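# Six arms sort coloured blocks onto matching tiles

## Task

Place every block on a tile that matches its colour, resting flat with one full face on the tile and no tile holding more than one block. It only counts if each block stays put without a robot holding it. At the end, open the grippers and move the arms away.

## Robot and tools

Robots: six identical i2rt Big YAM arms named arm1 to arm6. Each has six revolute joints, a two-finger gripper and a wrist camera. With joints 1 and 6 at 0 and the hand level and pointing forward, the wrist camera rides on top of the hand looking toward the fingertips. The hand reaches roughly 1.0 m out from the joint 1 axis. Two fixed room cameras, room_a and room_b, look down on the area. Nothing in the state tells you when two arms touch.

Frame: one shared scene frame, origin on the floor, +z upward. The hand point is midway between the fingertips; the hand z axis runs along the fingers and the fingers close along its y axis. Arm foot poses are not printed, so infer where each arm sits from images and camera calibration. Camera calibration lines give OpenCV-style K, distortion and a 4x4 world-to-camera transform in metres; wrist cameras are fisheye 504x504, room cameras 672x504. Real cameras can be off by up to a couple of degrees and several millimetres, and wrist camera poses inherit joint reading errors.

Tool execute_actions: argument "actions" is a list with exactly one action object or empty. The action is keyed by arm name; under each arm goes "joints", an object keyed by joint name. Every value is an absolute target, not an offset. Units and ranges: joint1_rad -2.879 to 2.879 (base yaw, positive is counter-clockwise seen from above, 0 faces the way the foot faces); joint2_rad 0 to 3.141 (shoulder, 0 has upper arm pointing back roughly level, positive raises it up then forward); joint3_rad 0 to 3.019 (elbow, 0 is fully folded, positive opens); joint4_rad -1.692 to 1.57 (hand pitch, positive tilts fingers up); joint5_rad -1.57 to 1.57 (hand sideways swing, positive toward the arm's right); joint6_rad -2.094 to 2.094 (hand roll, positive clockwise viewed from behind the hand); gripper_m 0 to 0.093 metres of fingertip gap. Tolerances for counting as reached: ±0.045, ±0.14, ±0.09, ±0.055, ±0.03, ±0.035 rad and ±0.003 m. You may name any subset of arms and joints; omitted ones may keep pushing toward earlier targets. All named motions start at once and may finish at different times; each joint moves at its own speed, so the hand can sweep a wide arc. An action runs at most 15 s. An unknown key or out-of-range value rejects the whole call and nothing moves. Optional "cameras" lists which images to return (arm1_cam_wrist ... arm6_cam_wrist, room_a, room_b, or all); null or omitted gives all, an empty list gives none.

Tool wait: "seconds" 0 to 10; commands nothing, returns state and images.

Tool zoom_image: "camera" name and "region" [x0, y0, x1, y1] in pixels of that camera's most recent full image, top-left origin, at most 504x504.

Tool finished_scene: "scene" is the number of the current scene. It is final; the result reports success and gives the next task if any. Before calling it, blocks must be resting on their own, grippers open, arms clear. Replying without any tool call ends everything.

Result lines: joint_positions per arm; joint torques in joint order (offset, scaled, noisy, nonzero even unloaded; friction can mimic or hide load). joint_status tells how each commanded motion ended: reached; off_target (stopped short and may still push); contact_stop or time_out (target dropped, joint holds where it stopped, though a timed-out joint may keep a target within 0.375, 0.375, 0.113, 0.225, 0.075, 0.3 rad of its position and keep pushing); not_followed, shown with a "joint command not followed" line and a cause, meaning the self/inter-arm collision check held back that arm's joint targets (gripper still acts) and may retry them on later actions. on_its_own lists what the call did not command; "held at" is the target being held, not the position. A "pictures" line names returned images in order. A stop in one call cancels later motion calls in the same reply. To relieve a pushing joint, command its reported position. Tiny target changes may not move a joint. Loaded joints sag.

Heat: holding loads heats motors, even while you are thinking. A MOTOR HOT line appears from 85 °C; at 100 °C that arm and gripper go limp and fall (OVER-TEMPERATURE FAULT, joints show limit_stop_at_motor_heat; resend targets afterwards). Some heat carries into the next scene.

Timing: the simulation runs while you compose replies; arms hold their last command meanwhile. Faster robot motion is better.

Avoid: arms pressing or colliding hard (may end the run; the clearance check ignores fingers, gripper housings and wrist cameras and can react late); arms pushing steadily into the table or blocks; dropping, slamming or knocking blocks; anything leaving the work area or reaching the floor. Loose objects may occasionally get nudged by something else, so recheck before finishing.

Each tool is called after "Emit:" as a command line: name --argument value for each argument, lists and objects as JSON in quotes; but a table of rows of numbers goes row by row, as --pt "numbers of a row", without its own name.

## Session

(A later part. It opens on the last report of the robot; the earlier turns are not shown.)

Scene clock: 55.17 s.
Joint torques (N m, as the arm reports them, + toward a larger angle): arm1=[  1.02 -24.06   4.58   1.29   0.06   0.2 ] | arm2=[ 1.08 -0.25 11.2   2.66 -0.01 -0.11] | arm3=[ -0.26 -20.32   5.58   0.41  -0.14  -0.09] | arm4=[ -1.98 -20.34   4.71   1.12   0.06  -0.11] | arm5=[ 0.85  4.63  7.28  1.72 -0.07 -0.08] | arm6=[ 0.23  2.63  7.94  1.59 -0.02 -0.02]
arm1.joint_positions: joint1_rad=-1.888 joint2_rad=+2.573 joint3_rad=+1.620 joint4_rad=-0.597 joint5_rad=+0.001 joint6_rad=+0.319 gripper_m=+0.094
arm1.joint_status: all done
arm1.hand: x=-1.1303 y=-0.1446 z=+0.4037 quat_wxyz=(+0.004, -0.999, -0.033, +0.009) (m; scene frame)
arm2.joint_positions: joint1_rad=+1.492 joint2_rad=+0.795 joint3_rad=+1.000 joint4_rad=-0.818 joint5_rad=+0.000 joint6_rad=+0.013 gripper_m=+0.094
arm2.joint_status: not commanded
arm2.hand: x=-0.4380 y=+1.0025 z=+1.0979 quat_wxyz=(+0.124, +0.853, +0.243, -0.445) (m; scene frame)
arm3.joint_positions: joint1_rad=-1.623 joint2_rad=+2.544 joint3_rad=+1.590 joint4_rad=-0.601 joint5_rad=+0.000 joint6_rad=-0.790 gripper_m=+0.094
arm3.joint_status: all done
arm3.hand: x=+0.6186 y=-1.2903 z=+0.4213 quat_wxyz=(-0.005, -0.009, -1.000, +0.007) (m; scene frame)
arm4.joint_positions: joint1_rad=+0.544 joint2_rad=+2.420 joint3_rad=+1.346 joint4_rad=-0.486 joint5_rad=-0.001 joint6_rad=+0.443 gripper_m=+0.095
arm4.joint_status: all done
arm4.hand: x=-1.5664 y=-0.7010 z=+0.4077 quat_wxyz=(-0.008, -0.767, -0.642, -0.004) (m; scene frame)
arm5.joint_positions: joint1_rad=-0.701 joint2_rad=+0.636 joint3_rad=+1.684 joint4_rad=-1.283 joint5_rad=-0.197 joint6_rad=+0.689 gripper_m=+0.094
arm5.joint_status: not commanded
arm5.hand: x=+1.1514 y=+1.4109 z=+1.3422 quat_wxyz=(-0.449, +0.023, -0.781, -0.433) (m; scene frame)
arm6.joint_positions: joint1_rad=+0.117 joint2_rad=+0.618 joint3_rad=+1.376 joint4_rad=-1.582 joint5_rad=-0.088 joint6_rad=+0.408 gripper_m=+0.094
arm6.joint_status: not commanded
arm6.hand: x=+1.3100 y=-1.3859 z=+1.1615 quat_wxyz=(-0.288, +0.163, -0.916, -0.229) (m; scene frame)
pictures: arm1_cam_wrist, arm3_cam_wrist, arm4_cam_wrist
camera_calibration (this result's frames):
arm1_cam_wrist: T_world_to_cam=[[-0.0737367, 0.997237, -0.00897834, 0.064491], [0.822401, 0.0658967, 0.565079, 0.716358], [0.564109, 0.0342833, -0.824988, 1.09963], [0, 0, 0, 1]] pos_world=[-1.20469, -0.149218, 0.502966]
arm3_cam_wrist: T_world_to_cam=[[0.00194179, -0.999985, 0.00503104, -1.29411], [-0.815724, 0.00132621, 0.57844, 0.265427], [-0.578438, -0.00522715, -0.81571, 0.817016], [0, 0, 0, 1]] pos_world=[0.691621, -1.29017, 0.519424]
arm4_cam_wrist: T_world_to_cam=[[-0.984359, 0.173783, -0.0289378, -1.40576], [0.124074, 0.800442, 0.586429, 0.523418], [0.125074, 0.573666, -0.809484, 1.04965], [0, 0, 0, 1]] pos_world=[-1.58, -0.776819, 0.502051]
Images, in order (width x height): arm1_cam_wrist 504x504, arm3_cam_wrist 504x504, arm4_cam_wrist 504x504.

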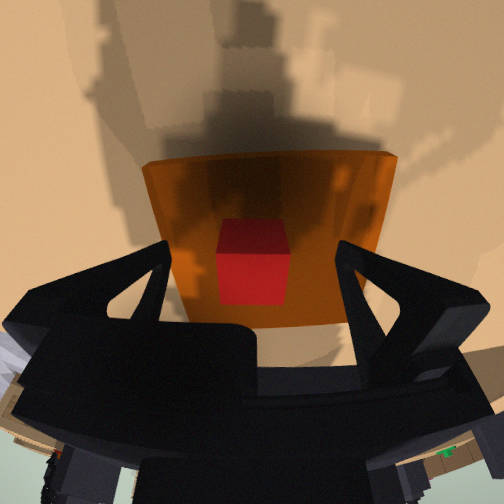

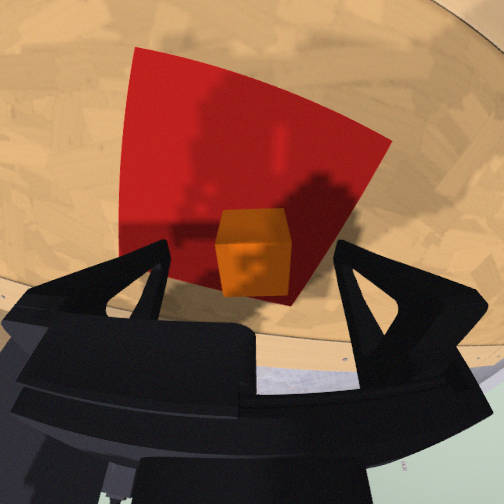

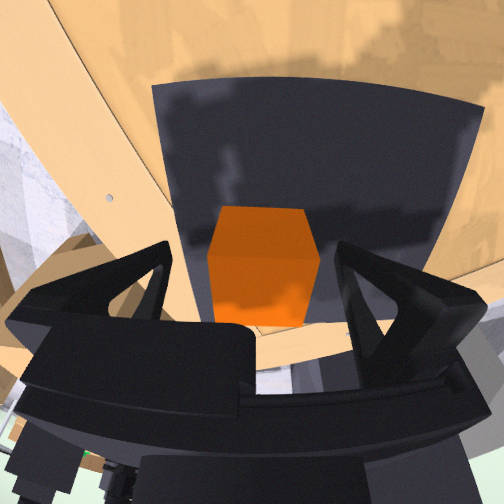

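Emit:
execute_actions --actions '[{"arm1":{"joints":{"joint2_rad":2.61}},"arm3":{"joints":{"joint2_rad":2.585}},"arm4":{"joints":{"gripper_m":0.02}}}]' --cameras '[]'

Emit:
execute_actions --actions '[{"arm1":{"joints":{"gripper_m":0.015}},"arm3":{"joints":{"gripper_m":0.015}}}]' --cameras '["arm1_cam_wrist","arm3_cam_wrist","arm4_cam_wrist"]'

Emit:
execute_actions --actions '[{"arm1":{"joints":{"joint2_rad":1.5,"joint3_rad":1.05,"joint4_rad":-0.9}},"arm3":{"joints":{"joint2_rad":1.8,"joint3_rad":1.2,"joint4_rad":-0.75}},"arm4":{"joints":{"joint2_rad":1.8,"joint3_rad":1.2,"joint4_rad":-0.75}}}]' --cameras '["arm1_cam_wrist","arm3_cam_wrist","arm4_cam_wrist","room_a"]'

Scene clock: 59.83 s.
Joint torques (N m, as the arm reports them, + toward a larger angle): arm1=[  1.11 -23.43   4.47   1.29   0.06   0.19] | arm2=[ 1.22 -0.21 11.21  2.66 -0.02 -0.11] | arm3=[ -0.22 -18.87   5.43   0.19  -0.17  -0.07] | arm4=[ -2.1  -20.42   4.63   1.2    0.07  -0.11] | arm5=[ 0.76  4.43  7.29  1.75 -0.08 -0.08] | arm6=[ 0.47  2.44  7.83  1.63  0.   -0.02]
arm1.joint_positions: joint1_rad=-1.888 joint2_rad=+2.578 joint3_rad=+1.620 joint4_rad=-0.597 joint5_rad=+0.001 joint6_rad=+0.319 gripper_m=+0.094
arm1.joint_status: all done
arm1.hand: x=-1.1286 y=-0.1439 z=+0.4013 quat_wxyz=(+0.005, -0.999, -0.033, +0.007) (m; scene frame)
arm2.joint_positions: joint1_rad=+1.492 joint2_rad=+0.795 joint3_rad=+1.000 joint4_rad=-0.818 joint5_rad=+0.000 joint6_rad=+0.013 gripper_m=+0.094
arm2.joint_status: not commanded
arm2.hand: x=-0.4380 y=+1.0025 z=+1.0979 quat_wxyz=(+0.124, +0.853, +0.243, -0.445) (m; scene frame)
arm3.joint_positions: joint1_rad=-1.623 joint2_rad=+2.556 joint3_rad=+1.590 joint4_rad=-0.596 joint5_rad=+0.001 joint6_rad=-0.792 gripper_m=+0.094
arm3.joint_status: all done
arm3.hand: x=+0.6162 y=-1.2873 z=+0.4141 quat_wxyz=(-0.002, -0.007, -1.000, +0.005) (m; scene frame)
arm4.joint_positions: joint1_rad=+0.544 joint2_rad=+2.420 joint3_rad=+1.346 joint4_rad=-0.486 joint5_rad=-0.001 joint6_rad=+0.444 gripper_m=+0.041
arm4.joint_status: gripper_m off_target (ended at +0.041, target +0.020)
arm4.hand: x=-1.5664 y=-0.7010 z=+0.4077 quat_wxyz=(-0.008, -0.767, -0.641, -0.004) (m; scene frame)
arm5.joint_positions: joint1_rad=-0.701 joint2_rad=+0.636 joint3_rad=+1.684 joint4_rad=-1.283 joint5_rad=-0.197 joint6_rad=+0.689 gripper_m=+0.094
arm5.joint_status: not commanded
arm5.hand: x=+1.1514 y=+1.4109 z=+1.3422 quat_wxyz=(-0.449, +0.023, -0.781, -0.433) (m; scene frame)
arm6.joint_positions: joint1_rad=+0.117 joint2_rad=+0.618 joint3_rad=+1.376 joint4_rad=-1.582 joint5_rad=-0.088 joint6_rad=+0.408 gripper_m=+0.094
arm6.joint_status: not commanded
arm6.hand: x=+1.3100 y=-1.3859 z=+1.1615 quat_wxyz=(-0.288, +0.163, -0.916, -0.229) (m; scene frame)
pictures: none
No camera images: the call's "cameras" was empty. Leave "cameras" out to get every camera's image.

Scene clock: 60.50 s.
Joint torques (N m, as the arm reports them, + toward a larger angle): arm1=[  0.93 -23.4    4.51   1.29   0.08   0.19] | arm2=[ 1.19 -0.21 11.22  2.65 -0.03 -0.11] | arm3=[ -0.23 -18.96   5.43   0.22  -0.17  -0.07] | arm4=[ -2.09 -20.08   4.63   1.21   0.06  -0.12] | arm5=[ 0.76  4.62  7.3   1.74 -0.08 -0.08] | arm6=[ 0.46  2.3   7.9   1.47  0.02 -0.04]
arm1.joint_positions: joint1_rad=-1.888 joint2_rad=+2.578 joint3_rad=+1.620 joint4_rad=-0.597 joint5_rad=+0.001 joint6_rad=+0.319 gripper_m=+0.031
arm1.joint_status: gripper_m off_target (ended at +0.031, target +0.015)
arm1.hand: x=-1.1286 y=-0.1439 z=+0.4013 quat_wxyz=(+0.005, -0.999, -0.033, +0.007) (m; scene frame)
arm2.joint_positions: joint1_rad=+1.492 joint2_rad=+0.795 joint3_rad=+1.000 joint4_rad=-0.818 joint5_rad=+0.000 joint6_rad=+0.013 gripper_m=+0.094
arm2.joint_status: not commanded
arm2.hand: x=-0.4380 y=+1.0025 z=+1.0979 quat_wxyz=(+0.124, +0.853, +0.243, -0.445) (m; scene frame)
arm3.joint_positions: joint1_rad=-1.623 joint2_rad=+2.557 joint3_rad=+1.590 joint4_rad=-0.595 joint5_rad=+0.001 joint6_rad=-0.792 gripper_m=+0.031
arm3.joint_status: gripper_m off_target (ended at +0.031, target +0.015)
arm3.hand: x=+0.6161 y=-1.2872 z=+0.4139 quat_wxyz=(-0.002, -0.007, -1.000, +0.005) (m; scene frame)
arm4.joint_positions: joint1_rad=+0.544 joint2_rad=+2.420 joint3_rad=+1.346 joint4_rad=-0.486 joint5_rad=-0.001 joint6_rad=+0.444 gripper_m=+0.041
arm4.joint_status: not commanded
arm4.hand: x=-1.5664 y=-0.7010 z=+0.4077 quat_wxyz=(-0.008, -0.767, -0.641, -0.004) (m; scene frame)
arm5.joint_positions: joint1_rad=-0.701 joint2_rad=+0.636 joint3_rad=+1.684 joint4_rad=-1.283 joint5_rad=-0.197 joint6_rad=+0.689 gripper_m=+0.094
arm5.joint_status: not commanded
arm5.hand: x=+1.1514 y=+1.4109 z=+1.3422 quat_wxyz=(-0.449, +0.023, -0.781, -0.433) (m; scene frame)
arm6.joint_positions: joint1_rad=+0.117 joint2_rad=+0.618 joint3_rad=+1.376 joint4_rad=-1.582 joint5_rad=-0.088 joint6_rad=+0.408 gripper_m=+0.094
arm6.joint_status: not commanded
arm6.hand: x=+1.3100 y=-1.3859 z=+1.1615 quat_wxyz=(-0.288, +0.163, -0.916, -0.229) (m; scene frame)
pictures: arm1_cam_wrist, arm3_cam_wrist, arm4_cam_wrist
camera_calibration (this result's frames):
arm1_cam_wrist: T_world_to_cam=[[-0.0732717, 0.997279, -0.00806346, 0.0641315], [0.820146, 0.0648537, 0.568467, 0.71229], [0.567444, 0.0350393, -0.822666, 1.09963], [0, 0, 0, 1]] pos_world=[-1.20346, -0.148682, 0.500234]
arm3_cam_wrist: T_world_to_cam=[[0.00535203, -0.999986, 0.000041792, -1.29107], [-0.812313, -0.00432321, 0.583206, 0.256338], [-0.583197, -0.00315528, -0.812325, 0.813717], [0, 0, 0, 1]] pos_world=[0.689694, -1.28737, 0.511559]
arm4_cam_wrist: T_world_to_cam=[[-0.984226, 0.174534, -0.0289406, -1.40502], [0.124681, 0.80034, 0.586439, 0.524294], [0.125516, 0.57358, -0.809476, 1.05028], [0, 0, 0, 1]] pos_world=[-1.58005, -0.77681, 0.50205]
Images, in order (width x height): arm1_cam_wrist 504x504, arm3_cam_wrist 504x504, arm4_cam_wrist 504x504.

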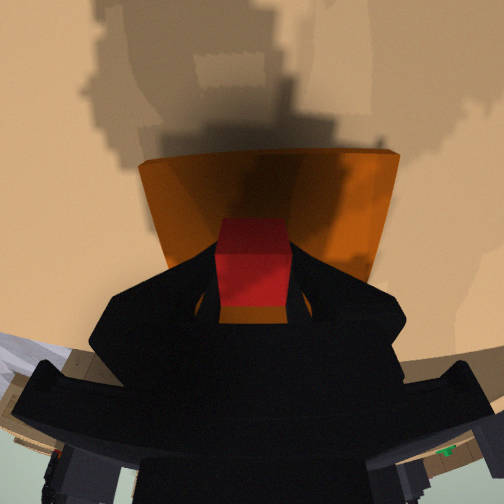

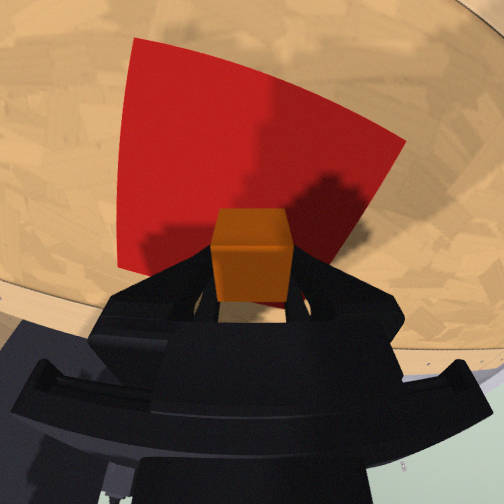

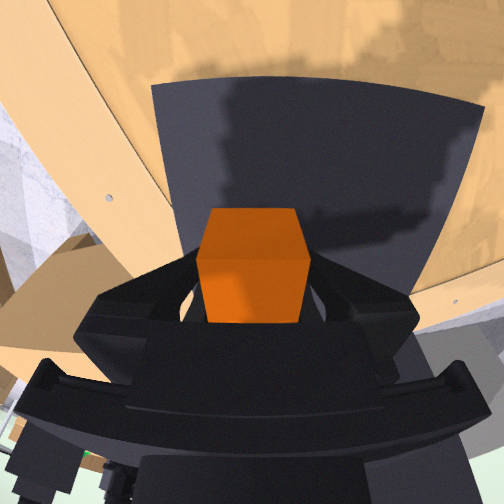

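Scene clock: 62.20 s.
Joint torques (N m, as the arm reports them, + toward a larger angle): arm1=[  0.97 -14.53   7.44   0.63   0.08   0.17] | arm2=[ 1.08 -0.22 11.22  2.7  -0.02 -0.11] | arm3=[ -0.17 -15.16   8.57  -0.02  -0.17  -0.05] | arm4=[ -2.1  -17.34   8.48   0.88   0.06  -0.13] | arm5=[ 0.93  4.59  7.31  1.71 -0.07 -0.08] | arm6=[ 0.63  2.26  8.01  1.53  0.   -0.03]
arm1.joint_positions: joint1_rad=-1.888 joint2_rad=+1.496 joint3_rad=+1.058 joint4_rad=-0.887 joint5_rad=+0.001 joint6_rad=+0.319 gripper_m=+0.031
arm1.joint_status: all done
arm1.hand: x=-1.0045 y=-0.0993 z=+0.7979 quat_wxyz=(-0.035, -0.992, -0.033, +0.115) (m; scene frame)
arm2.joint_positions: joint1_rad=+1.492 joint2_rad=+0.795 joint3_rad=+1.000 joint4_rad=-0.818 joint5_rad=+0.000 joint6_rad=+0.013 gripper_m=+0.094
arm2.joint_status: not commanded
arm2.hand: x=-0.4380 y=+1.0025 z=+1.0979 quat_wxyz=(+0.124, +0.853, +0.243, -0.445) (m; scene frame)
arm3.joint_positions: joint1_rad=-1.623 joint2_rad=+1.793 joint3_rad=+1.197 joint4_rad=-0.744 joint5_rad=+0.001 joint6_rad=-0.792 gripper_m=+0.031
arm3.joint_status: all done
arm3.hand: x=+0.5819 y=-1.2500 z=+0.7224 quat_wxyz=(-0.079, -0.007, -0.993, +0.084) (m; scene frame)
arm4.joint_positions: joint1_rad=+0.544 joint2_rad=+1.805 joint3_rad=+1.189 joint4_rad=-0.743 joint5_rad=-0.001 joint6_rad=+0.444 gripper_m=+0.041
arm4.joint_status: all done
arm4.hand: x=-1.5687 y=-0.7054 z=+0.6818 quat_wxyz=(-0.099, -0.763, -0.637, +0.038) (m; scene frame)
arm5.joint_positions: joint1_rad=-0.701 joint2_rad=+0.636 joint3_rad=+1.684 joint4_rad=-1.283 joint5_rad=-0.197 joint6_rad=+0.689 gripper_m=+0.094
arm5.joint_status: not commanded
arm5.hand: x=+1.1514 y=+1.4109 z=+1.3422 quat_wxyz=(-0.449, +0.023, -0.781, -0.433) (m; scene frame)
arm6.joint_positions: joint1_rad=+0.117 joint2_rad=+0.618 joint3_rad=+1.376 joint4_rad=-1.582 joint5_rad=-0.088 joint6_rad=+0.408 gripper_m=+0.094
arm6.joint_status: not commanded
arm6.hand: x=+1.3100 y=-1.3859 z=+1.1615 quat_wxyz=(-0.288, +0.163, -0.916, -0.229) (m; scene frame)
pictures: arm1_cam_wrist, arm3_cam_wrist, arm4_cam_wrist, room_a
camera_calibration (this result's frames):
arm1_cam_wrist: T_world_to_cam=[[-0.0854766, 0.993318, -0.0775496, 0.0746704], [0.921126, 0.108452, 0.373853, 0.643141], [0.379765, -0.0394773, -0.92424, 1.23902], [0, 0, 0, 1]] pos_world=[-1.05657, -0.0950081, 0.910498]
arm3_cam_wrist: T_world_to_cam=[[-0.00614154, -0.987161, 0.159607, -1.34619], [-0.8916, 0.0776756, 0.446111, 0.296467], [-0.452781, -0.139566, -0.880631, 0.847499], [0, 0, 0, 1]] pos_world=[0.639795, -1.23366, 0.828939]
arm4_cam_wrist: T_world_to_cam=[[-0.980016, 0.163098, -0.113878, -1.34214], [0.0999351, 0.898676, 0.427077, 0.506592], [0.171995, 0.407161, -0.897016, 1.29023], [0, 0, 0, 1]] pos_world=[-1.58786, -0.761694, 0.788164]
Images, in order (width x height): arm1_cam_wrist 504x504, arm3_cam_wrist 504x504, arm4_cam_wrist 504x504, room_a 672x504.

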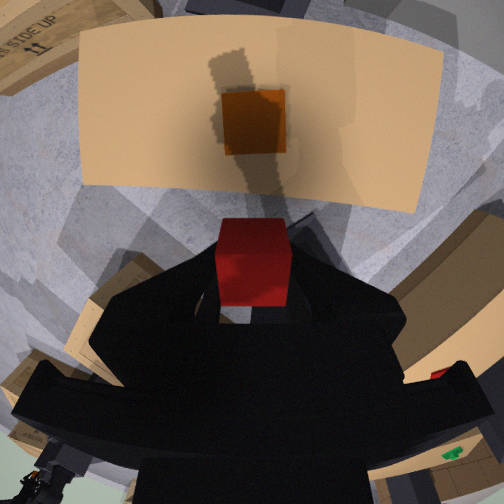

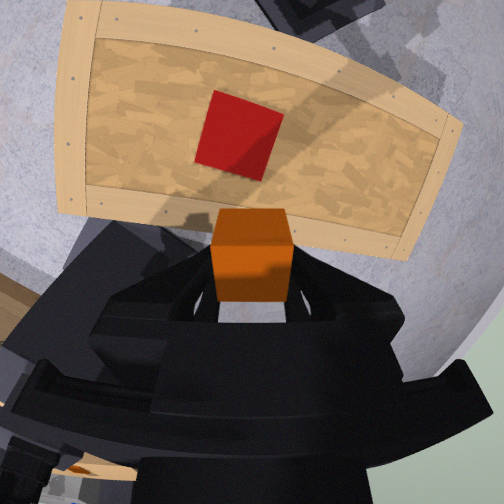

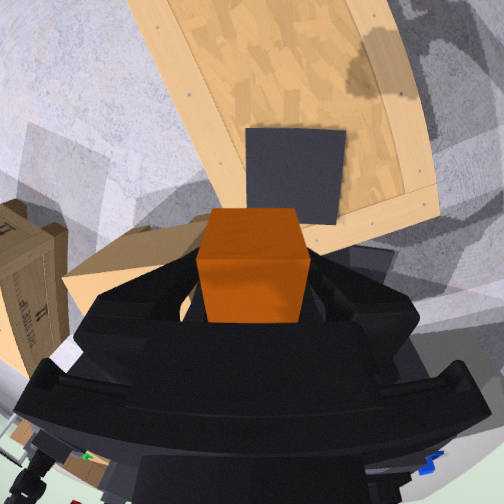

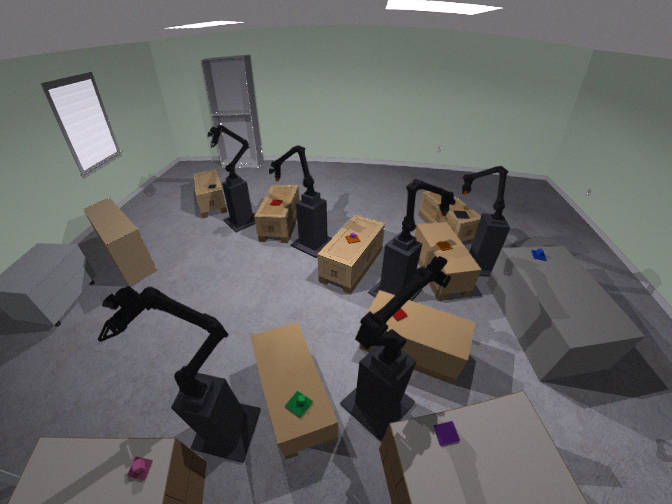

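Emit:
execute_actions --actions '[{"arm1":{"joints":{"joint1_rad":2.155,"joint6_rad":0}},"arm2":{"joints":{"joint1_rad":0.6}},"arm3":{"joints":{"joint1_rad":0.6,"joint6_rad":0}},"arm4":{"joints":{"joint1_rad":1.945,"joint6_rad":0.1}}}]' --cameras '["arm4_cam_wrist"]'

Emit:
execute_actions --actions '[{"arm1":{"joints":{"joint2_rad":2.3,"joint3_rad":1.7,"joint4_rad":-0.9}},"arm3":{"joints":{"joint1_rad":1.466,"joint2_rad":2.2,"joint3_rad":1.6,"joint4_rad":-0.9}},"arm4":{"joints":{"joint2_rad":2.25,"joint3_rad":1.5,"joint4_rad":-0.8}}}]' --cameras '["arm1_cam_wrist","arm3_cam_wrist","arm4_cam_wrist"]'

Scene clock: 69.87 s.
Joint torques (N m, as the arm reports them, + toward a larger angle): arm1=[  1.03 -14.3    7.48   0.64   0.12  -0.09] | arm2=[-0.11 -0.19 11.19  2.65 -0.02 -0.1 ] | arm3=[ -1.36 -15.34   8.62  -0.06  -0.08   0.13] | arm4=[ -2.32 -17.15   8.61   0.92   0.02  -0.26] | arm5=[ 0.81  4.66  7.28  1.74 -0.08 -0.08] | arm6=[ 0.46  2.41  7.91  1.67  0.   -0.02]
arm1.joint_positions: joint1_rad=+2.155 joint2_rad=+1.496 joint3_rad=+1.058 joint4_rad=-0.887 joint5_rad=-0.001 joint6_rad=+0.010 gripper_m=+0.031
arm1.joint_status: all done
arm1.hand: x=-0.4395 y=+0.5235 z=+0.8079 quat_wxyz=(-0.103, +0.590, -0.797, -0.080) (m; scene frame)
arm2.joint_positions: joint1_rad=+0.610 joint2_rad=+0.795 joint3_rad=+1.000 joint4_rad=-0.818 joint5_rad=+0.000 joint6_rad=+0.013 gripper_m=+0.094
arm2.joint_status: all done
arm2.hand: x=-0.4762 y=+1.3248 z=+1.1023 quat_wxyz=(-0.076, +0.872, -0.145, -0.461) (m; scene frame)
arm3.joint_positions: joint1_rad=+0.607 joint2_rad=+1.793 joint3_rad=+1.197 joint4_rad=-0.744 joint5_rad=+0.000 joint6_rad=-0.011 gripper_m=+0.031
arm3.joint_status: all done
arm3.hand: x=+0.2866 y=-0.3191 z=+0.7207 quat_wxyz=(-0.086, +0.653, -0.749, -0.074) (m; scene frame)
arm4.joint_positions: joint1_rad=+1.952 joint2_rad=+1.805 joint3_rad=+1.189 joint4_rad=-0.743 joint5_rad=-0.001 joint6_rad=+0.106 gripper_m=+0.041
arm4.joint_status: all done
arm4.hand: x=-1.1739 y=-0.1296 z=+0.6887 quat_wxyz=(-0.111, -0.001, -0.994, -0.013) (m; scene frame)
arm5.joint_positions: joint1_rad=-0.701 joint2_rad=+0.636 joint3_rad=+1.684 joint4_rad=-1.283 joint5_rad=-0.197 joint6_rad=+0.689 gripper_m=+0.094
arm5.joint_status: not commanded
arm5.hand: x=+1.1514 y=+1.4109 z=+1.3422 quat_wxyz=(-0.449, +0.023, -0.781, -0.433) (m; scene frame)
arm6.joint_positions: joint1_rad=+0.117 joint2_rad=+0.618 joint3_rad=+1.376 joint4_rad=-1.582 joint5_rad=-0.088 joint6_rad=+0.408 gripper_m=+0.094
arm6.joint_status: not commanded
arm6.hand: x=+1.3100 y=-1.3859 z=+1.1615 quat_wxyz=(-0.288, +0.163, -0.916, -0.229) (m; scene frame)
pictures: arm4_cam_wrist
camera_calibration (this result's frames):
arm4_cam_wrist: T_world_to_cam=[[0.00552322, -0.999255, -0.0381922, -0.0942045], [-0.917901, -0.0202202, 0.396294, -1.34602], [-0.396771, 0.0328678, -0.917329, 0.29184], [0, 0, 0, 1]] pos_world=[-1.1192, -0.130943, 0.797536]
Images, in order (width x height): arm4_cam_wrist 504x504.

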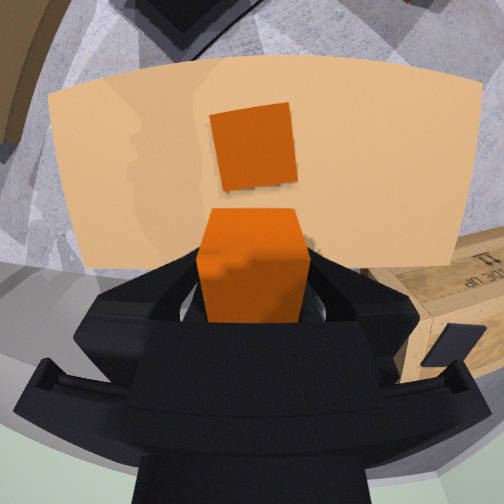

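Scene clock: 71.63 s.
Joint torques (N m, as the arm reports them, + toward a larger angle): arm1=[  0.96 -27.59  10.03   0.39   0.11  -0.09] | arm2=[-0.18 -0.09 11.25  2.68 -0.03 -0.1 ] | arm3=[  0.08 -21.48  10.66  -0.74   0.02   0.1 ] | arm4=[ -2.2  -22.55   8.73   0.61   0.01  -0.24] | arm5=[ 0.85  4.57  7.29  1.74 -0.06 -0.08] | arm6=[ 0.57  2.57  7.83  1.48  0.   -0.03]
arm1.joint_positions: joint1_rad=+2.155 joint2_rad=+2.312 joint3_rad=+1.653 joint4_rad=-0.891 joint5_rad=-0.001 joint6_rad=+0.010 gripper_m=+0.031
arm1.joint_status: all done
arm1.hand: x=-0.3922 y=+0.6872 z=+0.5812 quat_wxyz=(-0.013, +0.595, -0.803, -0.012) (m; scene frame)
arm2.joint_positions: joint1_rad=+0.610 joint2_rad=+0.795 joint3_rad=+1.000 joint4_rad=-0.818 joint5_rad=+0.000 joint6_rad=+0.013 gripper_m=+0.094
arm2.joint_status: not commanded
arm2.hand: x=-0.4762 y=+1.3248 z=+1.1023 quat_wxyz=(-0.076, +0.872, -0.145, -0.461) (m; scene frame)
arm3.joint_positions: joint1_rad=+1.464 joint2_rad=+2.213 joint3_rad=+1.568 joint4_rad=-0.886 joint5_rad=-0.002 joint6_rad=-0.008 gripper_m=+0.031
arm3.joint_status: all done
arm3.hand: x=-0.1966 y=-0.3885 z=+0.6082 quat_wxyz=(-0.006, +0.910, -0.414, -0.019) (m; scene frame)
arm4.joint_positions: joint1_rad=+1.952 joint2_rad=+2.270 joint3_rad=+1.470 joint4_rad=-0.796 joint5_rad=-0.001 joint6_rad=+0.106 gripper_m=+0.041
arm4.joint_status: all done
arm4.hand: x=-1.1339 y=-0.1250 z=+0.5240 quat_wxyz=(+0.006, -0.001, -1.000, -0.001) (m; scene frame)
arm5.joint_positions: joint1_rad=-0.701 joint2_rad=+0.636 joint3_rad=+1.684 joint4_rad=-1.283 joint5_rad=-0.197 joint6_rad=+0.689 gripper_m=+0.094
arm5.joint_status: not commanded
arm5.hand: x=+1.1514 y=+1.4109 z=+1.3422 quat_wxyz=(-0.449, +0.023, -0.781, -0.433) (m; scene frame)
arm6.joint_positions: joint1_rad=+0.117 joint2_rad=+0.618 joint3_rad=+1.376 joint4_rad=-1.582 joint5_rad=-0.088 joint6_rad=+0.408 gripper_m=+0.094
arm6.joint_status: not commanded
arm6.hand: x=+1.3100 y=-1.3859 z=+1.1615 quat_wxyz=(-0.288, +0.163, -0.916, -0.229) (m; scene frame)
pictures: arm1_cam_wrist, arm3_cam_wrist, arm4_cam_wrist
camera_calibration (this result's frames):
arm1_cam_wrist: T_world_to_cam=[[0.958819, -0.283138, -0.0223537, 0.58366], [-0.224567, -0.803951, 0.550666, 0.149832], [-0.173886, -0.522969, -0.834426, 0.900203], [0, 0, 0, 1]] pos_world=[-0.369445, 0.756492, 0.681693]
arm3_cam_wrist: T_world_to_cam=[[0.740037, 0.67241, -0.0144733, 0.414943], [0.565815, -0.610799, 0.553875, -0.460102], [0.363591, -0.418077, -0.832474, 0.537626], [0, 0, 0, 1]] pos_world=[-0.242216, -0.335272, 0.708404]
arm4_cam_wrist: T_world_to_cam=[[-0.0000644286, -0.999899, -0.0142144, -0.115105], [-0.799967, -0.00847774, 0.599984, -1.21546], [-0.600044, 0.0114097, -0.799885, -0.138208], [0, 0, 0, 1]] pos_world=[-1.05526, -0.12382, 0.617068]
Images, in order (width x height): arm1_cam_wrist 504x504, arm3_cam_wrist 504x504, arm4_cam_wrist 504x504.

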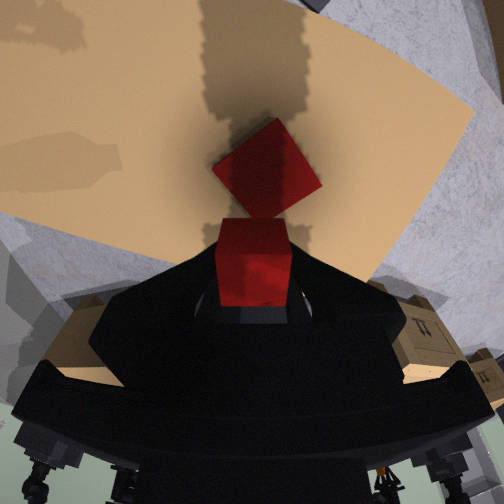

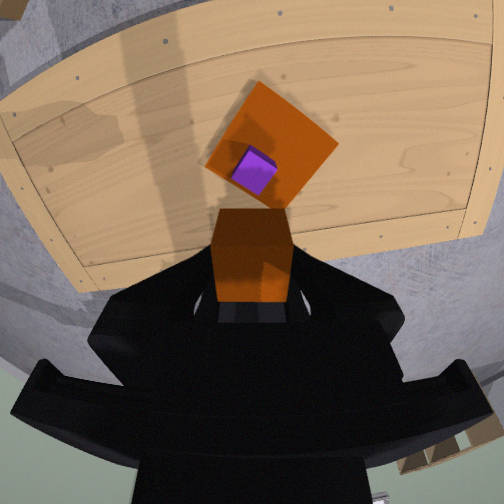

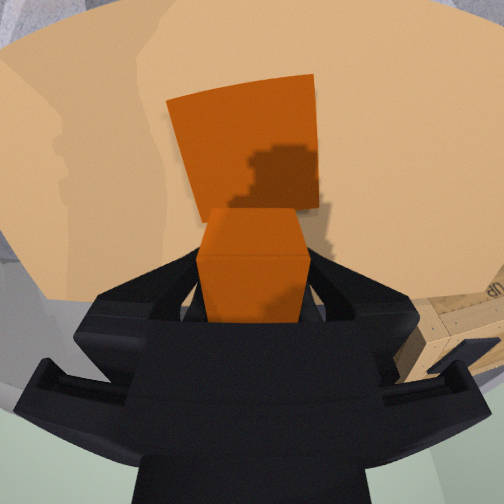

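Emit:
execute_actions --actions '[{"arm1":{"joints":{"joint1_rad":2.127,"joint2_rad":2.62,"joint3_rad":1.81,"joint4_rad":-0.70}},"arm3":{"joints":{"joint1_rad":1.40,"joint2_rad":2.55,"joint3_rad":1.855,"joint4_rad":-0.83,"joint6_rad":0.66}},"arm4":{"joints":{"joint2_rad":2.475,"joint3_rad":1.63,"joint4_rad":-0.67}}}]' --cameras '["arm1_cam_wrist","arm3_cam_wrist","arm4_cam_wrist"]'

Scene clock: 78.47 s.
Joint torques (N m, as the arm reports them, + toward a larger angle): arm1=[  0.33 -29.59   6.82   1.2    0.11  -0.08] | arm2=[ 0.03  0.03 11.21  2.68 -0.04 -0.1 ] | arm3=[ -0.36 -24.83   9.29  -0.05   0.08   0.15] | arm4=[ -2.35 -24.27   7.07   0.98   0.01  -0.26] | arm5=[ 0.72  4.62  7.29  1.75 -0.07 -0.09] | arm6=[ 0.44  2.07  7.95  1.61  0.01 -0.04]
arm1.joint_positions: joint1_rad=+2.137 joint2_rad=+2.637 joint3_rad=+1.794 joint4_rad=-0.713 joint5_rad=-0.001 joint6_rad=+0.010 gripper_m=+0.031
arm1.joint_status: all done
arm1.hand: x=-0.3782 y=+0.6953 z=+0.4204 quat_wxyz=(-0.010, +0.588, -0.809, -0.010) (m; scene frame)
arm2.joint_positions: joint1_rad=+0.610 joint2_rad=+0.795 joint3_rad=+1.000 joint4_rad=-0.818 joint5_rad=+0.000 joint6_rad=+0.013 gripper_m=+0.094
arm2.joint_status: not commanded
arm2.hand: x=-0.4762 y=+1.3248 z=+1.1023 quat_wxyz=(-0.076, +0.872, -0.145, -0.461) (m; scene frame)
arm3.joint_positions: joint1_rad=+1.394 joint2_rad=+2.575 joint3_rad=+1.829 joint4_rad=-0.836 joint5_rad=-0.002 joint6_rad=+0.649 gripper_m=+0.031
arm3.joint_status: all done
arm3.hand: x=-0.1856 y=-0.3315 z=+0.4618 quat_wxyz=(+0.004, +0.704, -0.711, +0.005) (m; scene frame)
arm4.joint_positions: joint1_rad=+1.952 joint2_rad=+2.498 joint3_rad=+1.614 joint4_rad=-0.674 joint5_rad=-0.001 joint6_rad=+0.106 gripper_m=+0.041
arm4.joint_status: all done
arm4.hand: x=-1.0998 y=-0.1212 z=+0.4294 quat_wxyz=(-0.012, -0.001, -1.000, -0.003) (m; scene frame)
arm5.joint_positions: joint1_rad=-0.701 joint2_rad=+0.636 joint3_rad=+1.684 joint4_rad=-1.283 joint5_rad=-0.197 joint6_rad=+0.689 gripper_m=+0.094
arm5.joint_status: not commanded
arm5.hand: x=+1.1514 y=+1.4109 z=+1.3422 quat_wxyz=(-0.449, +0.023, -0.781, -0.433) (m; scene frame)
arm6.joint_positions: joint1_rad=+0.117 joint2_rad=+0.618 joint3_rad=+1.376 joint4_rad=-1.582 joint5_rad=-0.088 joint6_rad=+0.408 gripper_m=+0.094
arm6.joint_status: not commanded
arm6.hand: x=+1.3100 y=-1.3859 z=+1.1615 quat_wxyz=(-0.288, +0.163, -0.916, -0.229) (m; scene frame)
pictures: arm1_cam_wrist, arm3_cam_wrist, arm4_cam_wrist
camera_calibration (this result's frames):
arm1_cam_wrist: T_world_to_cam=[[0.953552, -0.30038, -0.0226012, 0.579085], [-0.237905, -0.796997, 0.555155, 0.236285], [-0.184771, -0.523992, -0.83144, 0.767991], [0, 0, 0, 1]] pos_world=[-0.354072, 0.764685, 0.520452]
arm3_cam_wrist: T_world_to_cam=[[0.999926, 0.00953781, -0.00752572, 0.191642], [0.012144, -0.802935, 0.595943, -0.53636], [-0.000358671, -0.595991, -0.802991, 0.29542], [0, 0, 0, 1]] pos_world=[-0.185009, -0.256422, 0.558302]
arm4_cam_wrist: T_world_to_cam=[[0.000439277, -0.999837, -0.0180767, -0.110436], [-0.821719, -0.0106627, 0.569794, -1.14265], [-0.569893, 0.0146037, -0.821589, -0.150595], [0, 0, 0, 1]] pos_world=[-1.02471, -0.120403, 0.525351]
Images, in order (width x height): arm1_cam_wrist 504x504, arm3_cam_wrist 504x504, arm4_cam_wrist 504x504.

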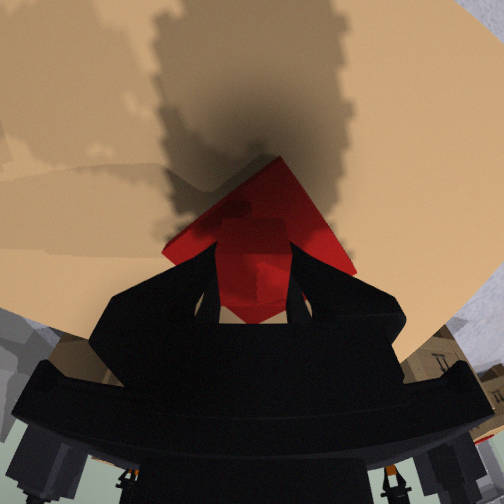

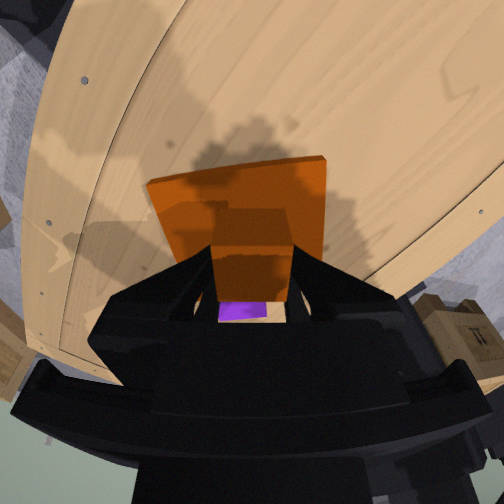

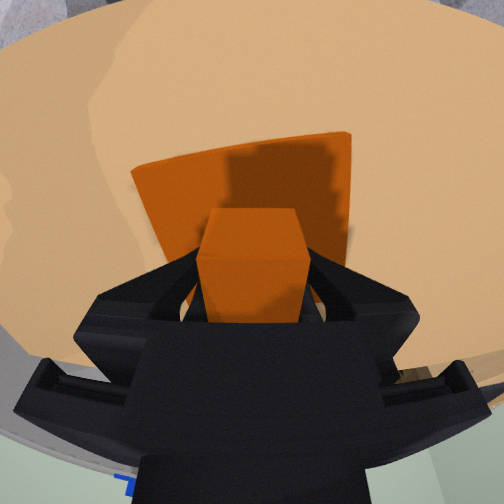

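Emit:
execute_actions --actions '[{"arm1":{"joints":{"joint2_rad":2.68,"joint3_rad":1.75,"joint4_rad":-0.655}},"arm3":{"joints":{"joint1_rad":1.418,"joint2_rad":2.65,"joint3_rad":1.865,"joint4_rad":-0.765}},"arm4":{"joints":{"joint2_rad":2.53,"joint3_rad":1.585,"joint4_rad":-0.635}}}]' --cameras '["arm1_cam_wrist","arm3_cam_wrist","arm4_cam_wrist"]'

Scene clock: 82.87 s.
Joint torques (N m, as the arm reports them, + toward a larger angle): arm1=[  0.39 -25.13   4.91   1.3    0.11  -0.08] | arm2=[-0.06 -0.12 11.22  2.65 -0.02 -0.1 ] | arm3=[ -0.03 -22.65   8.81   0.23   0.07   0.13] | arm4=[ -2.45 -21.67   5.58   1.1   -0.01  -0.23] | arm5=[ 0.77  4.53  7.27  1.76 -0.07 -0.08] | arm6=[ 0.33  2.27  7.91  1.55  0.02 -0.04]
arm1.joint_positions: joint1_rad=+2.137 joint2_rad=+2.653 joint3_rad=+1.757 joint4_rad=-0.671 joint5_rad=-0.001 joint6_rad=+0.010 gripper_m=+0.031
arm1.joint_status: all done
arm1.hand: x=-0.3830 y=+0.6800 z=+0.4012 quat_wxyz=(-0.006, +0.588, -0.809, -0.007) (m; scene frame)
arm2.joint_positions: joint1_rad=+0.610 joint2_rad=+0.795 joint3_rad=+1.000 joint4_rad=-0.818 joint5_rad=+0.000 joint6_rad=+0.013 gripper_m=+0.094
arm2.joint_status: not commanded
arm2.hand: x=-0.4762 y=+1.3248 z=+1.1023 quat_wxyz=(-0.076, +0.872, -0.145, -0.461) (m; scene frame)
arm3.joint_positions: joint1_rad=+1.411 joint2_rad=+2.650 joint3_rad=+1.839 joint4_rad=-0.777 joint5_rad=-0.002 joint6_rad=+0.650 gripper_m=+0.031
arm3.joint_status: all done
arm3.hand: x=-0.1894 y=-0.3453 z=+0.4174 quat_wxyz=(+0.004, +0.709, -0.705, +0.008) (m; scene frame)
arm4.joint_positions: joint1_rad=+1.952 joint2_rad=+2.524 joint3_rad=+1.583 joint4_rad=-0.643 joint5_rad=+0.000 joint6_rad=+0.105 gripper_m=+0.041
arm4.joint_status: all done
arm4.hand: x=-1.1185 y=-0.1233 z=+0.4072 quat_wxyz=(+0.001, -0.001, -1.000, -0.001) (m; scene frame)
arm5.joint_positions: joint1_rad=-0.701 joint2_rad=+0.636 joint3_rad=+1.684 joint4_rad=-1.283 joint5_rad=-0.197 joint6_rad=+0.689 gripper_m=+0.094
arm5.joint_status: not commanded
arm5.hand: x=+1.1514 y=+1.4109 z=+1.3422 quat_wxyz=(-0.449, +0.023, -0.781, -0.433) (m; scene frame)
arm6.joint_positions: joint1_rad=+0.117 joint2_rad=+0.618 joint3_rad=+1.376 joint4_rad=-1.582 joint5_rad=-0.088 joint6_rad=+0.408 gripper_m=+0.094
arm6.joint_status: not commanded
arm6.hand: x=+1.3100 y=-1.3859 z=+1.1615 quat_wxyz=(-0.288, +0.163, -0.916, -0.229) (m; scene frame)
pictures: arm1_cam_wrist, arm3_cam_wrist, arm4_cam_wrist
camera_calibration (this result's frames):
arm1_cam_wrist: T_world_to_cam=[[0.95361, -0.300226, -0.0221882, 0.57836], [-0.23601, -0.791323, 0.564009, 0.226866], [-0.186888, -0.532608, -0.82547, 0.745827], [0, 0, 0, 1]] pos_world=[-0.358601, 0.750397, 0.500536]
arm3_cam_wrist: T_world_to_cam=[[0.999654, 0.0259321, -0.00441196, 0.199582], [0.0234014, -0.800125, 0.599377, -0.519219], [0.0120129, -0.599272, -0.800455, 0.251768], [0, 0, 0, 1]] pos_world=[-0.190387, -0.269738, 0.513617]
arm4_cam_wrist: T_world_to_cam=[[0.00084405, -0.999892, -0.0146802, -0.113783], [-0.807009, -0.0093503, 0.590465, -1.13713], [-0.590538, 0.0113487, -0.80693, -0.208948], [0, 0, 0, 1]] pos_world=[-1.04097, -0.122032, 0.501159]
Images, in order (width x height): arm1_cam_wrist 504x504, arm3_cam_wrist 504x504, arm4_cam_wrist 504x504.

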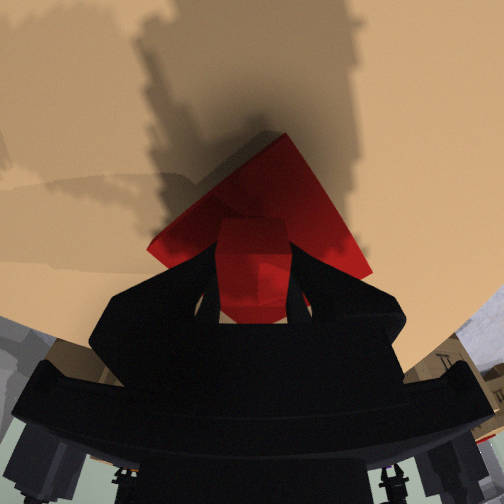

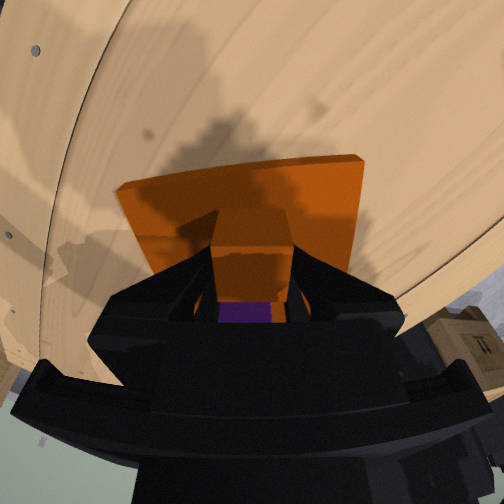

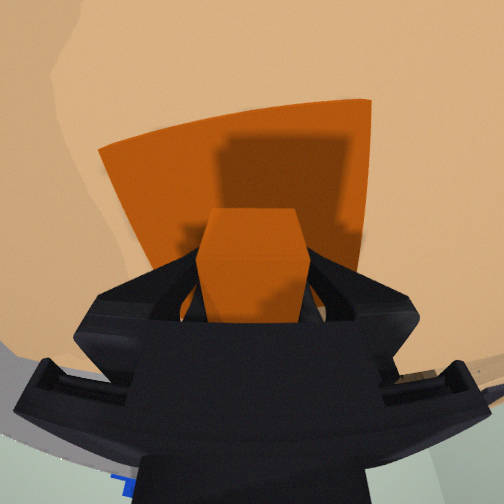

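Emit:
execute_actions --actions '[{"arm1":{"joints":{"joint2_rad":2.71}},"arm3":{"joints":{"joint2_rad":2.69}},"arm4":{"joints":{"joint2_rad":2.56}}}]' --cameras '[]'

Scene clock: 84.80 s.
Joint torques (N m, as the arm reports them, + toward a larger angle): arm1=[  0.4  -22.27   4.89   1.25   0.11  -0.07] | arm2=[-0.07 -0.11 11.22  2.69 -0.03 -0.11] | arm3=[ -0.2  -19.95   8.84   0.26   0.06   0.12] | arm4=[ -2.37 -19.44   5.53   1.06  -0.01  -0.25] | arm5=[ 0.72  4.65  7.32  1.74 -0.07 -0.09] | arm6=[ 0.35  2.39  7.95  1.58 -0.01 -0.03]
arm1.joint_positions: joint1_rad=+2.137 joint2_rad=+2.654 joint3_rad=+1.757 joint4_rad=-0.671 joint5_rad=-0.001 joint6_rad=+0.010 gripper_m=+0.031
arm1.joint_status: all done
arm1.hand: x=-0.3831 y=+0.6797 z=+0.4008 quat_wxyz=(-0.006, +0.588, -0.809, -0.007) (m; scene frame)
arm2.joint_positions: joint1_rad=+0.610 joint2_rad=+0.795 joint3_rad=+1.000 joint4_rad=-0.818 joint5_rad=+0.000 joint6_rad=+0.013 gripper_m=+0.094
arm2.joint_status: not commanded
arm2.hand: x=-0.4762 y=+1.3248 z=+1.1023 quat_wxyz=(-0.076, +0.872, -0.145, -0.461) (m; scene frame)
arm3.joint_positions: joint1_rad=+1.411 joint2_rad=+2.651 joint3_rad=+1.839 joint4_rad=-0.777 joint5_rad=-0.002 joint6_rad=+0.650 gripper_m=+0.031
arm3.joint_status: all done
arm3.hand: x=-0.1890 y=-0.3458 z=+0.4165 quat_wxyz=(+0.004, +0.709, -0.705, +0.009) (m; scene frame)
arm4.joint_positions: joint1_rad=+1.952 joint2_rad=+2.524 joint3_rad=+1.583 joint4_rad=-0.643 joint5_rad=+0.000 joint6_rad=+0.105 gripper_m=+0.041
arm4.joint_status: all done
arm4.hand: x=-1.1186 y=-0.1233 z=+0.4070 quat_wxyz=(+0.001, -0.001, -1.000, -0.001) (m; scene frame)
arm5.joint_positions: joint1_rad=-0.701 joint2_rad=+0.636 joint3_rad=+1.684 joint4_rad=-1.283 joint5_rad=-0.197 joint6_rad=+0.689 gripper_m=+0.094
arm5.joint_status: not commanded
arm5.hand: x=+1.1514 y=+1.4109 z=+1.3422 quat_wxyz=(-0.449, +0.023, -0.781, -0.433) (m; scene frame)
arm6.joint_positions: joint1_rad=+0.117 joint2_rad=+0.618 joint3_rad=+1.376 joint4_rad=-1.582 joint5_rad=-0.088 joint6_rad=+0.408 gripper_m=+0.094
arm6.joint_status: not commanded
arm6.hand: x=+1.3100 y=-1.3859 z=+1.1615 quat_wxyz=(-0.288, +0.163, -0.916, -0.229) (m; scene frame)
pictures: none
No camera images: the call's "cameras" was empty. Leave "cameras" out to get every camera's image.

Emit:
execute_actions --actions '[{"arm1":{"joints":{"joint2_rad":2.65,"gripper_m":0.093}},"arm3":{"joints":{"joint2_rad":2.65,"gripper_m":0.093}},"arm4":{"joints":{"joint2_rad":2.52,"gripper_m":0.093}}}]' --cameras '[]'

Emit:
execute_actions --actions '[{"arm1":{"joints":{"joint2_rad":1.7,"joint3_rad":1.3,"joint4_rad":-1.1}},"arm3":{"joints":{"joint2_rad":1.0,"joint3_rad":1.0,"joint4_rad":-1.3}},"arm4":{"joints":{"joint2_rad":1.0,"joint3_rad":1.0,"joint4_rad":-1.3}}}]' --cameras '["arm1_cam_wrist","arm3_cam_wrist","arm4_cam_wrist"]'

Emit:
execute_actions --actions '[{"arm1":{"joints":{"joint1_rad":-0.02,"joint2_rad":2.3,"joint3_rad":1.6,"joint4_rad":-0.87,"joint6_rad":0.6}},"arm3":{"joints":{"joint1_rad":-0.3}},"arm2":{"joints":{"joint1_rad":-0.1,"joint2_rad":1.5,"joint3_rad":1.2,"joint4_rad":-1.0}}}]' --cameras '["arm1_cam_wrist","arm2_cam_wrist","room_a"]'

Scene clock: 90.73 s.
Joint torques (N m, as the arm reports them, + toward a larger angle): arm1=[  0.42 -28.06   4.99   1.23   0.11  -0.08] | arm2=[ 0.05 -0.09 11.21  2.69 -0.02 -0.11] | arm3=[ -0.21 -22.58   8.79   0.24   0.05   0.12] | arm4=[ -2.44 -22.22   5.64   1.08   0.    -0.23] | arm5=[ 0.68  4.59  7.27  1.74 -0.07 -0.08] | arm6=[ 0.64  2.62  7.98  1.57  0.01 -0.03]
arm1.joint_positions: joint1_rad=+2.137 joint2_rad=+2.654 joint3_rad=+1.757 joint4_rad=-0.670 joint5_rad=-0.001 joint6_rad=+0.010 gripper_m=+0.093
arm1.joint_status: all done
arm1.hand: x=-0.3831 y=+0.6799 z=+0.4008 quat_wxyz=(-0.006, +0.588, -0.809, -0.007) (m; scene frame)
arm2.joint_positions: joint1_rad=+0.610 joint2_rad=+0.795 joint3_rad=+1.000 joint4_rad=-0.818 joint5_rad=+0.000 joint6_rad=+0.013 gripper_m=+0.094
arm2.joint_status: not commanded
arm2.hand: x=-0.4762 y=+1.3248 z=+1.1023 quat_wxyz=(-0.076, +0.872, -0.145, -0.461) (m; scene frame)
arm3.joint_positions: joint1_rad=+1.411 joint2_rad=+2.651 joint3_rad=+1.840 joint4_rad=-0.777 joint5_rad=-0.001 joint6_rad=+0.650 gripper_m=+0.093
arm3.joint_status: all done
arm3.hand: x=-0.1890 y=-0.3455 z=+0.4166 quat_wxyz=(+0.003, +0.709, -0.705, +0.009) (m; scene frame)
arm4.joint_positions: joint1_rad=+1.952 joint2_rad=+2.524 joint3_rad=+1.582 joint4_rad=-0.643 joint5_rad=+0.000 joint6_rad=+0.105 gripper_m=+0.093
arm4.joint_status: all done
arm4.hand: x=-1.1194 y=-0.1234 z=+0.4066 quat_wxyz=(+0.001, -0.001, -1.000, -0.001) (m; scene frame)
arm5.joint_positions: joint1_rad=-0.701 joint2_rad=+0.636 joint3_rad=+1.684 joint4_rad=-1.283 joint5_rad=-0.197 joint6_rad=+0.689 gripper_m=+0.094
arm5.joint_status: not commanded
arm5.hand: x=+1.1514 y=+1.4109 z=+1.3422 quat_wxyz=(-0.449, +0.023, -0.781, -0.433) (m; scene frame)
arm6.joint_positions: joint1_rad=+0.117 joint2_rad=+0.618 joint3_rad=+1.376 joint4_rad=-1.582 joint5_rad=-0.088 joint6_rad=+0.408 gripper_m=+0.094
arm6.joint_status: not commanded
arm6.hand: x=+1.3100 y=-1.3859 z=+1.1615 quat_wxyz=(-0.288, +0.163, -0.916, -0.229) (m; scene frame)
pictures: none
No camera images: the call's "cameras" was empty. Leave "cameras" out to get every camera's image.

Scene clock: 92.73 s.
Joint torques (N m, as the arm reports them, + toward a larger angle): arm1=[  0.33 -15.91   7.29   0.32   0.11  -0.08] | arm2=[-0.01 -0.21 11.21  2.67 -0.02 -0.1 ] | arm3=[-0.11 -5.31 10.55 -0.22  0.05  0.1 ] | arm4=[-2.37 -6.18  9.64  0.99 -0.01 -0.24] | arm5=[ 0.79  4.57  7.3   1.76 -0.08 -0.08] | arm6=[ 0.02  2.77  7.89  1.52 -0.03 -0.03]
arm1.joint_positions: joint1_rad=+2.137 joint2_rad=+1.677 joint3_rad=+1.310 joint4_rad=-1.083 joint5_rad=-0.001 joint6_rad=+0.010 gripper_m=+0.093
arm1.joint_status: all done
arm1.hand: x=-0.4170 y=+0.5672 z=+0.8140 quat_wxyz=(-0.053, +0.587, -0.807, -0.042) (m; scene frame)
arm2.joint_positions: joint1_rad=+0.610 joint2_rad=+0.795 joint3_rad=+1.000 joint4_rad=-0.818 joint5_rad=+0.000 joint6_rad=+0.013 gripper_m=+0.094
arm2.joint_status: not commanded
arm2.hand: x=-0.4762 y=+1.3248 z=+1.1023 quat_wxyz=(-0.076, +0.872, -0.145, -0.461) (m; scene frame)
arm3.joint_positions: joint1_rad=+1.411 joint2_rad=+0.993 joint3_rad=+0.998 joint4_rad=-1.288 joint5_rad=-0.001 joint6_rad=+0.651 gripper_m=+0.093
arm3.joint_status: all done
arm3.hand: x=+0.0092 y=-0.5997 z=+0.9421 quat_wxyz=(-0.016, +0.702, -0.698, -0.143) (m; scene frame)
arm4.joint_positions: joint1_rad=+1.952 joint2_rad=+0.994 joint3_rad=+0.996 joint4_rad=-1.292 joint5_rad=+0.000 joint6_rad=+0.105 gripper_m=+0.093
arm4.joint_status: all done
arm4.hand: x=-1.3924 y=-0.1531 z=+0.9137 quat_wxyz=(-0.145, -0.001, -0.989, -0.016) (m; scene frame)
arm5.joint_positions: joint1_rad=-0.701 joint2_rad=+0.636 joint3_rad=+1.684 joint4_rad=-1.283 joint5_rad=-0.197 joint6_rad=+0.689 gripper_m=+0.094
arm5.joint_status: not commanded
arm5.hand: x=+1.1514 y=+1.4109 z=+1.3422 quat_wxyz=(-0.449, +0.023, -0.781, -0.433) (m; scene frame)
arm6.joint_positions: joint1_rad=+0.117 joint2_rad=+0.618 joint3_rad=+1.376 joint4_rad=-1.582 joint5_rad=-0.088 joint6_rad=+0.408 gripper_m=+0.094
arm6.joint_status: not commanded
arm6.hand: x=+1.3100 y=-1.3859 z=+1.1615 quat_wxyz=(-0.288, +0.163, -0.916, -0.229) (m; scene frame)
pictures: arm1_cam_wrist, arm3_cam_wrist, arm4_cam_wrist
camera_calibration (this result's frames):
arm1_cam_wrist: T_world_to_cam=[[0.954282, -0.298074, -0.0222964, 0.585207], [-0.254214, -0.848572, 0.464005, 0.00301757], [-0.157228, -0.437124, -0.885552, 1.02725], [0, 0, 0, 1]] pos_world=[-0.396172, 0.626033, 0.921334]
arm3_cam_wrist: T_world_to_cam=[[0.982364, 0.0462436, -0.181168, 0.188809], [0.112777, -0.919383, 0.376849, -0.904643], [-0.149136, -0.390635, -0.908385, 0.74513], [0, 0, 0, 1]] pos_world=[0.0276692, -0.549372, 1.05199]
arm4_cam_wrist: T_world_to_cam=[[0.00869578, -0.998999, -0.043882, -0.0981859], [-0.942826, -0.0228124, 0.332504, -1.61301], [-0.333173, 0.0384817, -0.94208, 0.524311], [0, 0, 0, 1]] pos_world=[-1.34525, -0.155061, 1.02597]
Images, in order (width x height): arm1_cam_wrist 504x504, arm3_cam_wrist 504x504, arm4_cam_wrist 504x504.

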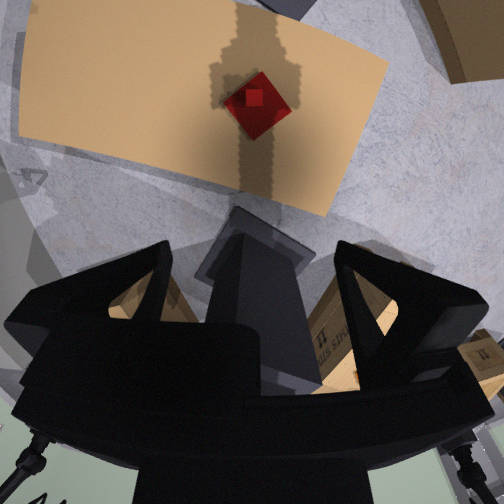

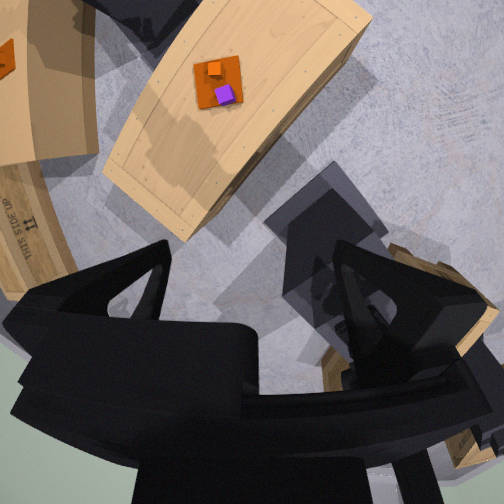

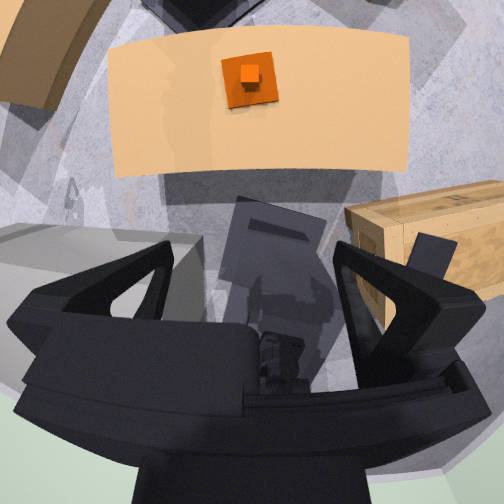

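Scene clock: 95.03 s.
Joint torques (N m, as the arm reports them, + toward a larger angle): arm1=[  2.02 -26.94   6.59   0.64   0.1    0.17] | arm2=[ 0.84 -9.37 12.36  0.72 -0.03 -0.1 ] | arm3=[-1.21 -5.34 10.45 -0.22  0.03  0.1 ] | arm4=[-2.28 -6.26  9.62  1.02 -0.01 -0.24] | arm5=[ 0.68  4.47  7.27  1.76 -0.08 -0.09] | arm6=[ 0.54  2.48  7.96  1.59  0.01 -0.03]
arm1.joint_positions: joint1_rad=-0.031 joint2_rad=+2.312 joint3_rad=+1.593 joint4_rad=-0.871 joint5_rad=+0.001 joint6_rad=+0.590 gripper_m=+0.093
arm1.joint_status: all done
arm1.hand: x=-0.1922 y=-0.3995 z=+0.5482 quat_wxyz=(+0.014, -0.678, -0.735, -0.007) (m; scene frame)
arm2.joint_positions: joint1_rad=-0.103 joint2_rad=+1.512 joint3_rad=+1.174 joint4_rad=-0.987 joint5_rad=+0.000 joint6_rad=+0.012 gripper_m=+0.094
arm2.joint_status: all done
arm2.hand: x=-0.3664 y=+1.6266 z=+0.8676 quat_wxyz=(-0.063, +0.859, -0.496, -0.114) (m; scene frame)
arm3.joint_positions: joint1_rad=-0.296 joint2_rad=+0.996 joint3_rad=+0.998 joint4_rad=-1.288 joint5_rad=-0.001 joint6_rad=+0.651 gripper_m=+0.093
arm3.joint_status: all done
arm3.hand: x=+0.4880 y=-0.6954 z=+0.9402 quat_wxyz=(-0.117, -0.064, -0.988, -0.078) (m; scene frame)
arm4.joint_positions: joint1_rad=+1.952 joint2_rad=+0.994 joint3_rad=+0.996 joint4_rad=-1.292 joint5_rad=+0.000 joint6_rad=+0.105 gripper_m=+0.093
arm4.joint_status: not commanded
arm4.hand: x=-1.3924 y=-0.1531 z=+0.9137 quat_wxyz=(-0.145, -0.001, -0.989, -0.016) (m; scene frame)
arm5.joint_positions: joint1_rad=-0.701 joint2_rad=+0.636 joint3_rad=+1.684 joint4_rad=-1.283 joint5_rad=-0.197 joint6_rad=+0.689 gripper_m=+0.094
arm5.joint_status: not commanded
arm5.hand: x=+1.1514 y=+1.4109 z=+1.3422 quat_wxyz=(-0.449, +0.023, -0.781, -0.433) (m; scene frame)
arm6.joint_positions: joint1_rad=+0.117 joint2_rad=+0.618 joint3_rad=+1.376 joint4_rad=-1.582 joint5_rad=-0.088 joint6_rad=+0.408 gripper_m=+0.094
arm6.joint_status: not commanded
arm6.hand: x=+1.3100 y=-1.3859 z=+1.1615 quat_wxyz=(-0.288, +0.163, -0.916, -0.229) (m; scene frame)
pictures: arm1_cam_wrist, arm2_cam_wrist, room_a
camera_calibration (this result's frames):
arm1_cam_wrist: T_world_to_cam=[[-0.996102, -0.087633, -0.0100167, -0.220961], [-0.0759167, 0.793981, 0.603183, -0.0225761], [-0.0449057, 0.601593, -0.79754, 0.792913], [0, 0, 0, 1]] pos_world=[-0.186208, -0.478449, 0.643784]
arm2_cam_wrist: T_world_to_cam=[[0.868135, 0.496309, -0.00431996, -0.486889], [0.466169, -0.812365, 0.350356, 1.19522], [0.170375, -0.30617, -0.936607, 1.50223], [0, 0, 0, 1]] pos_world=[-0.390429, 1.67254, 0.986143]
Images, in order (width x height): arm1_cam_wrist 504x504, arm2_cam_wrist 504x504, room_a 672x504.

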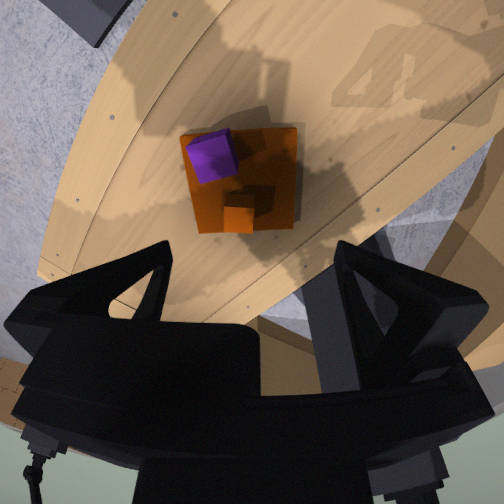

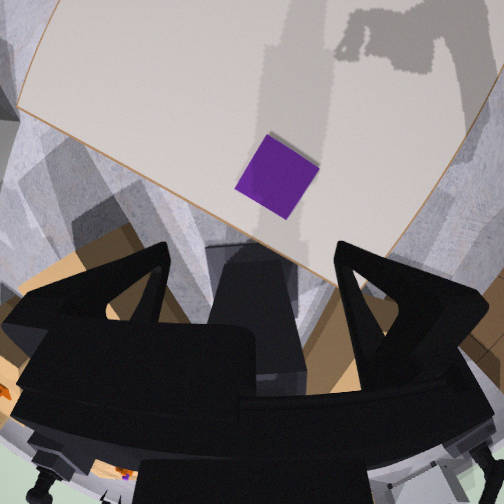

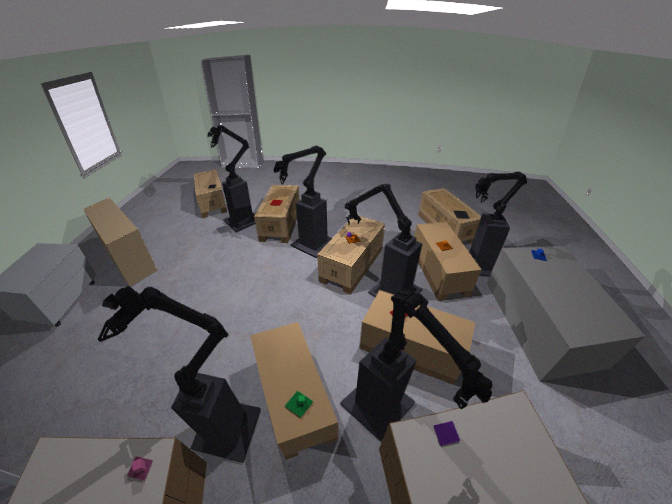

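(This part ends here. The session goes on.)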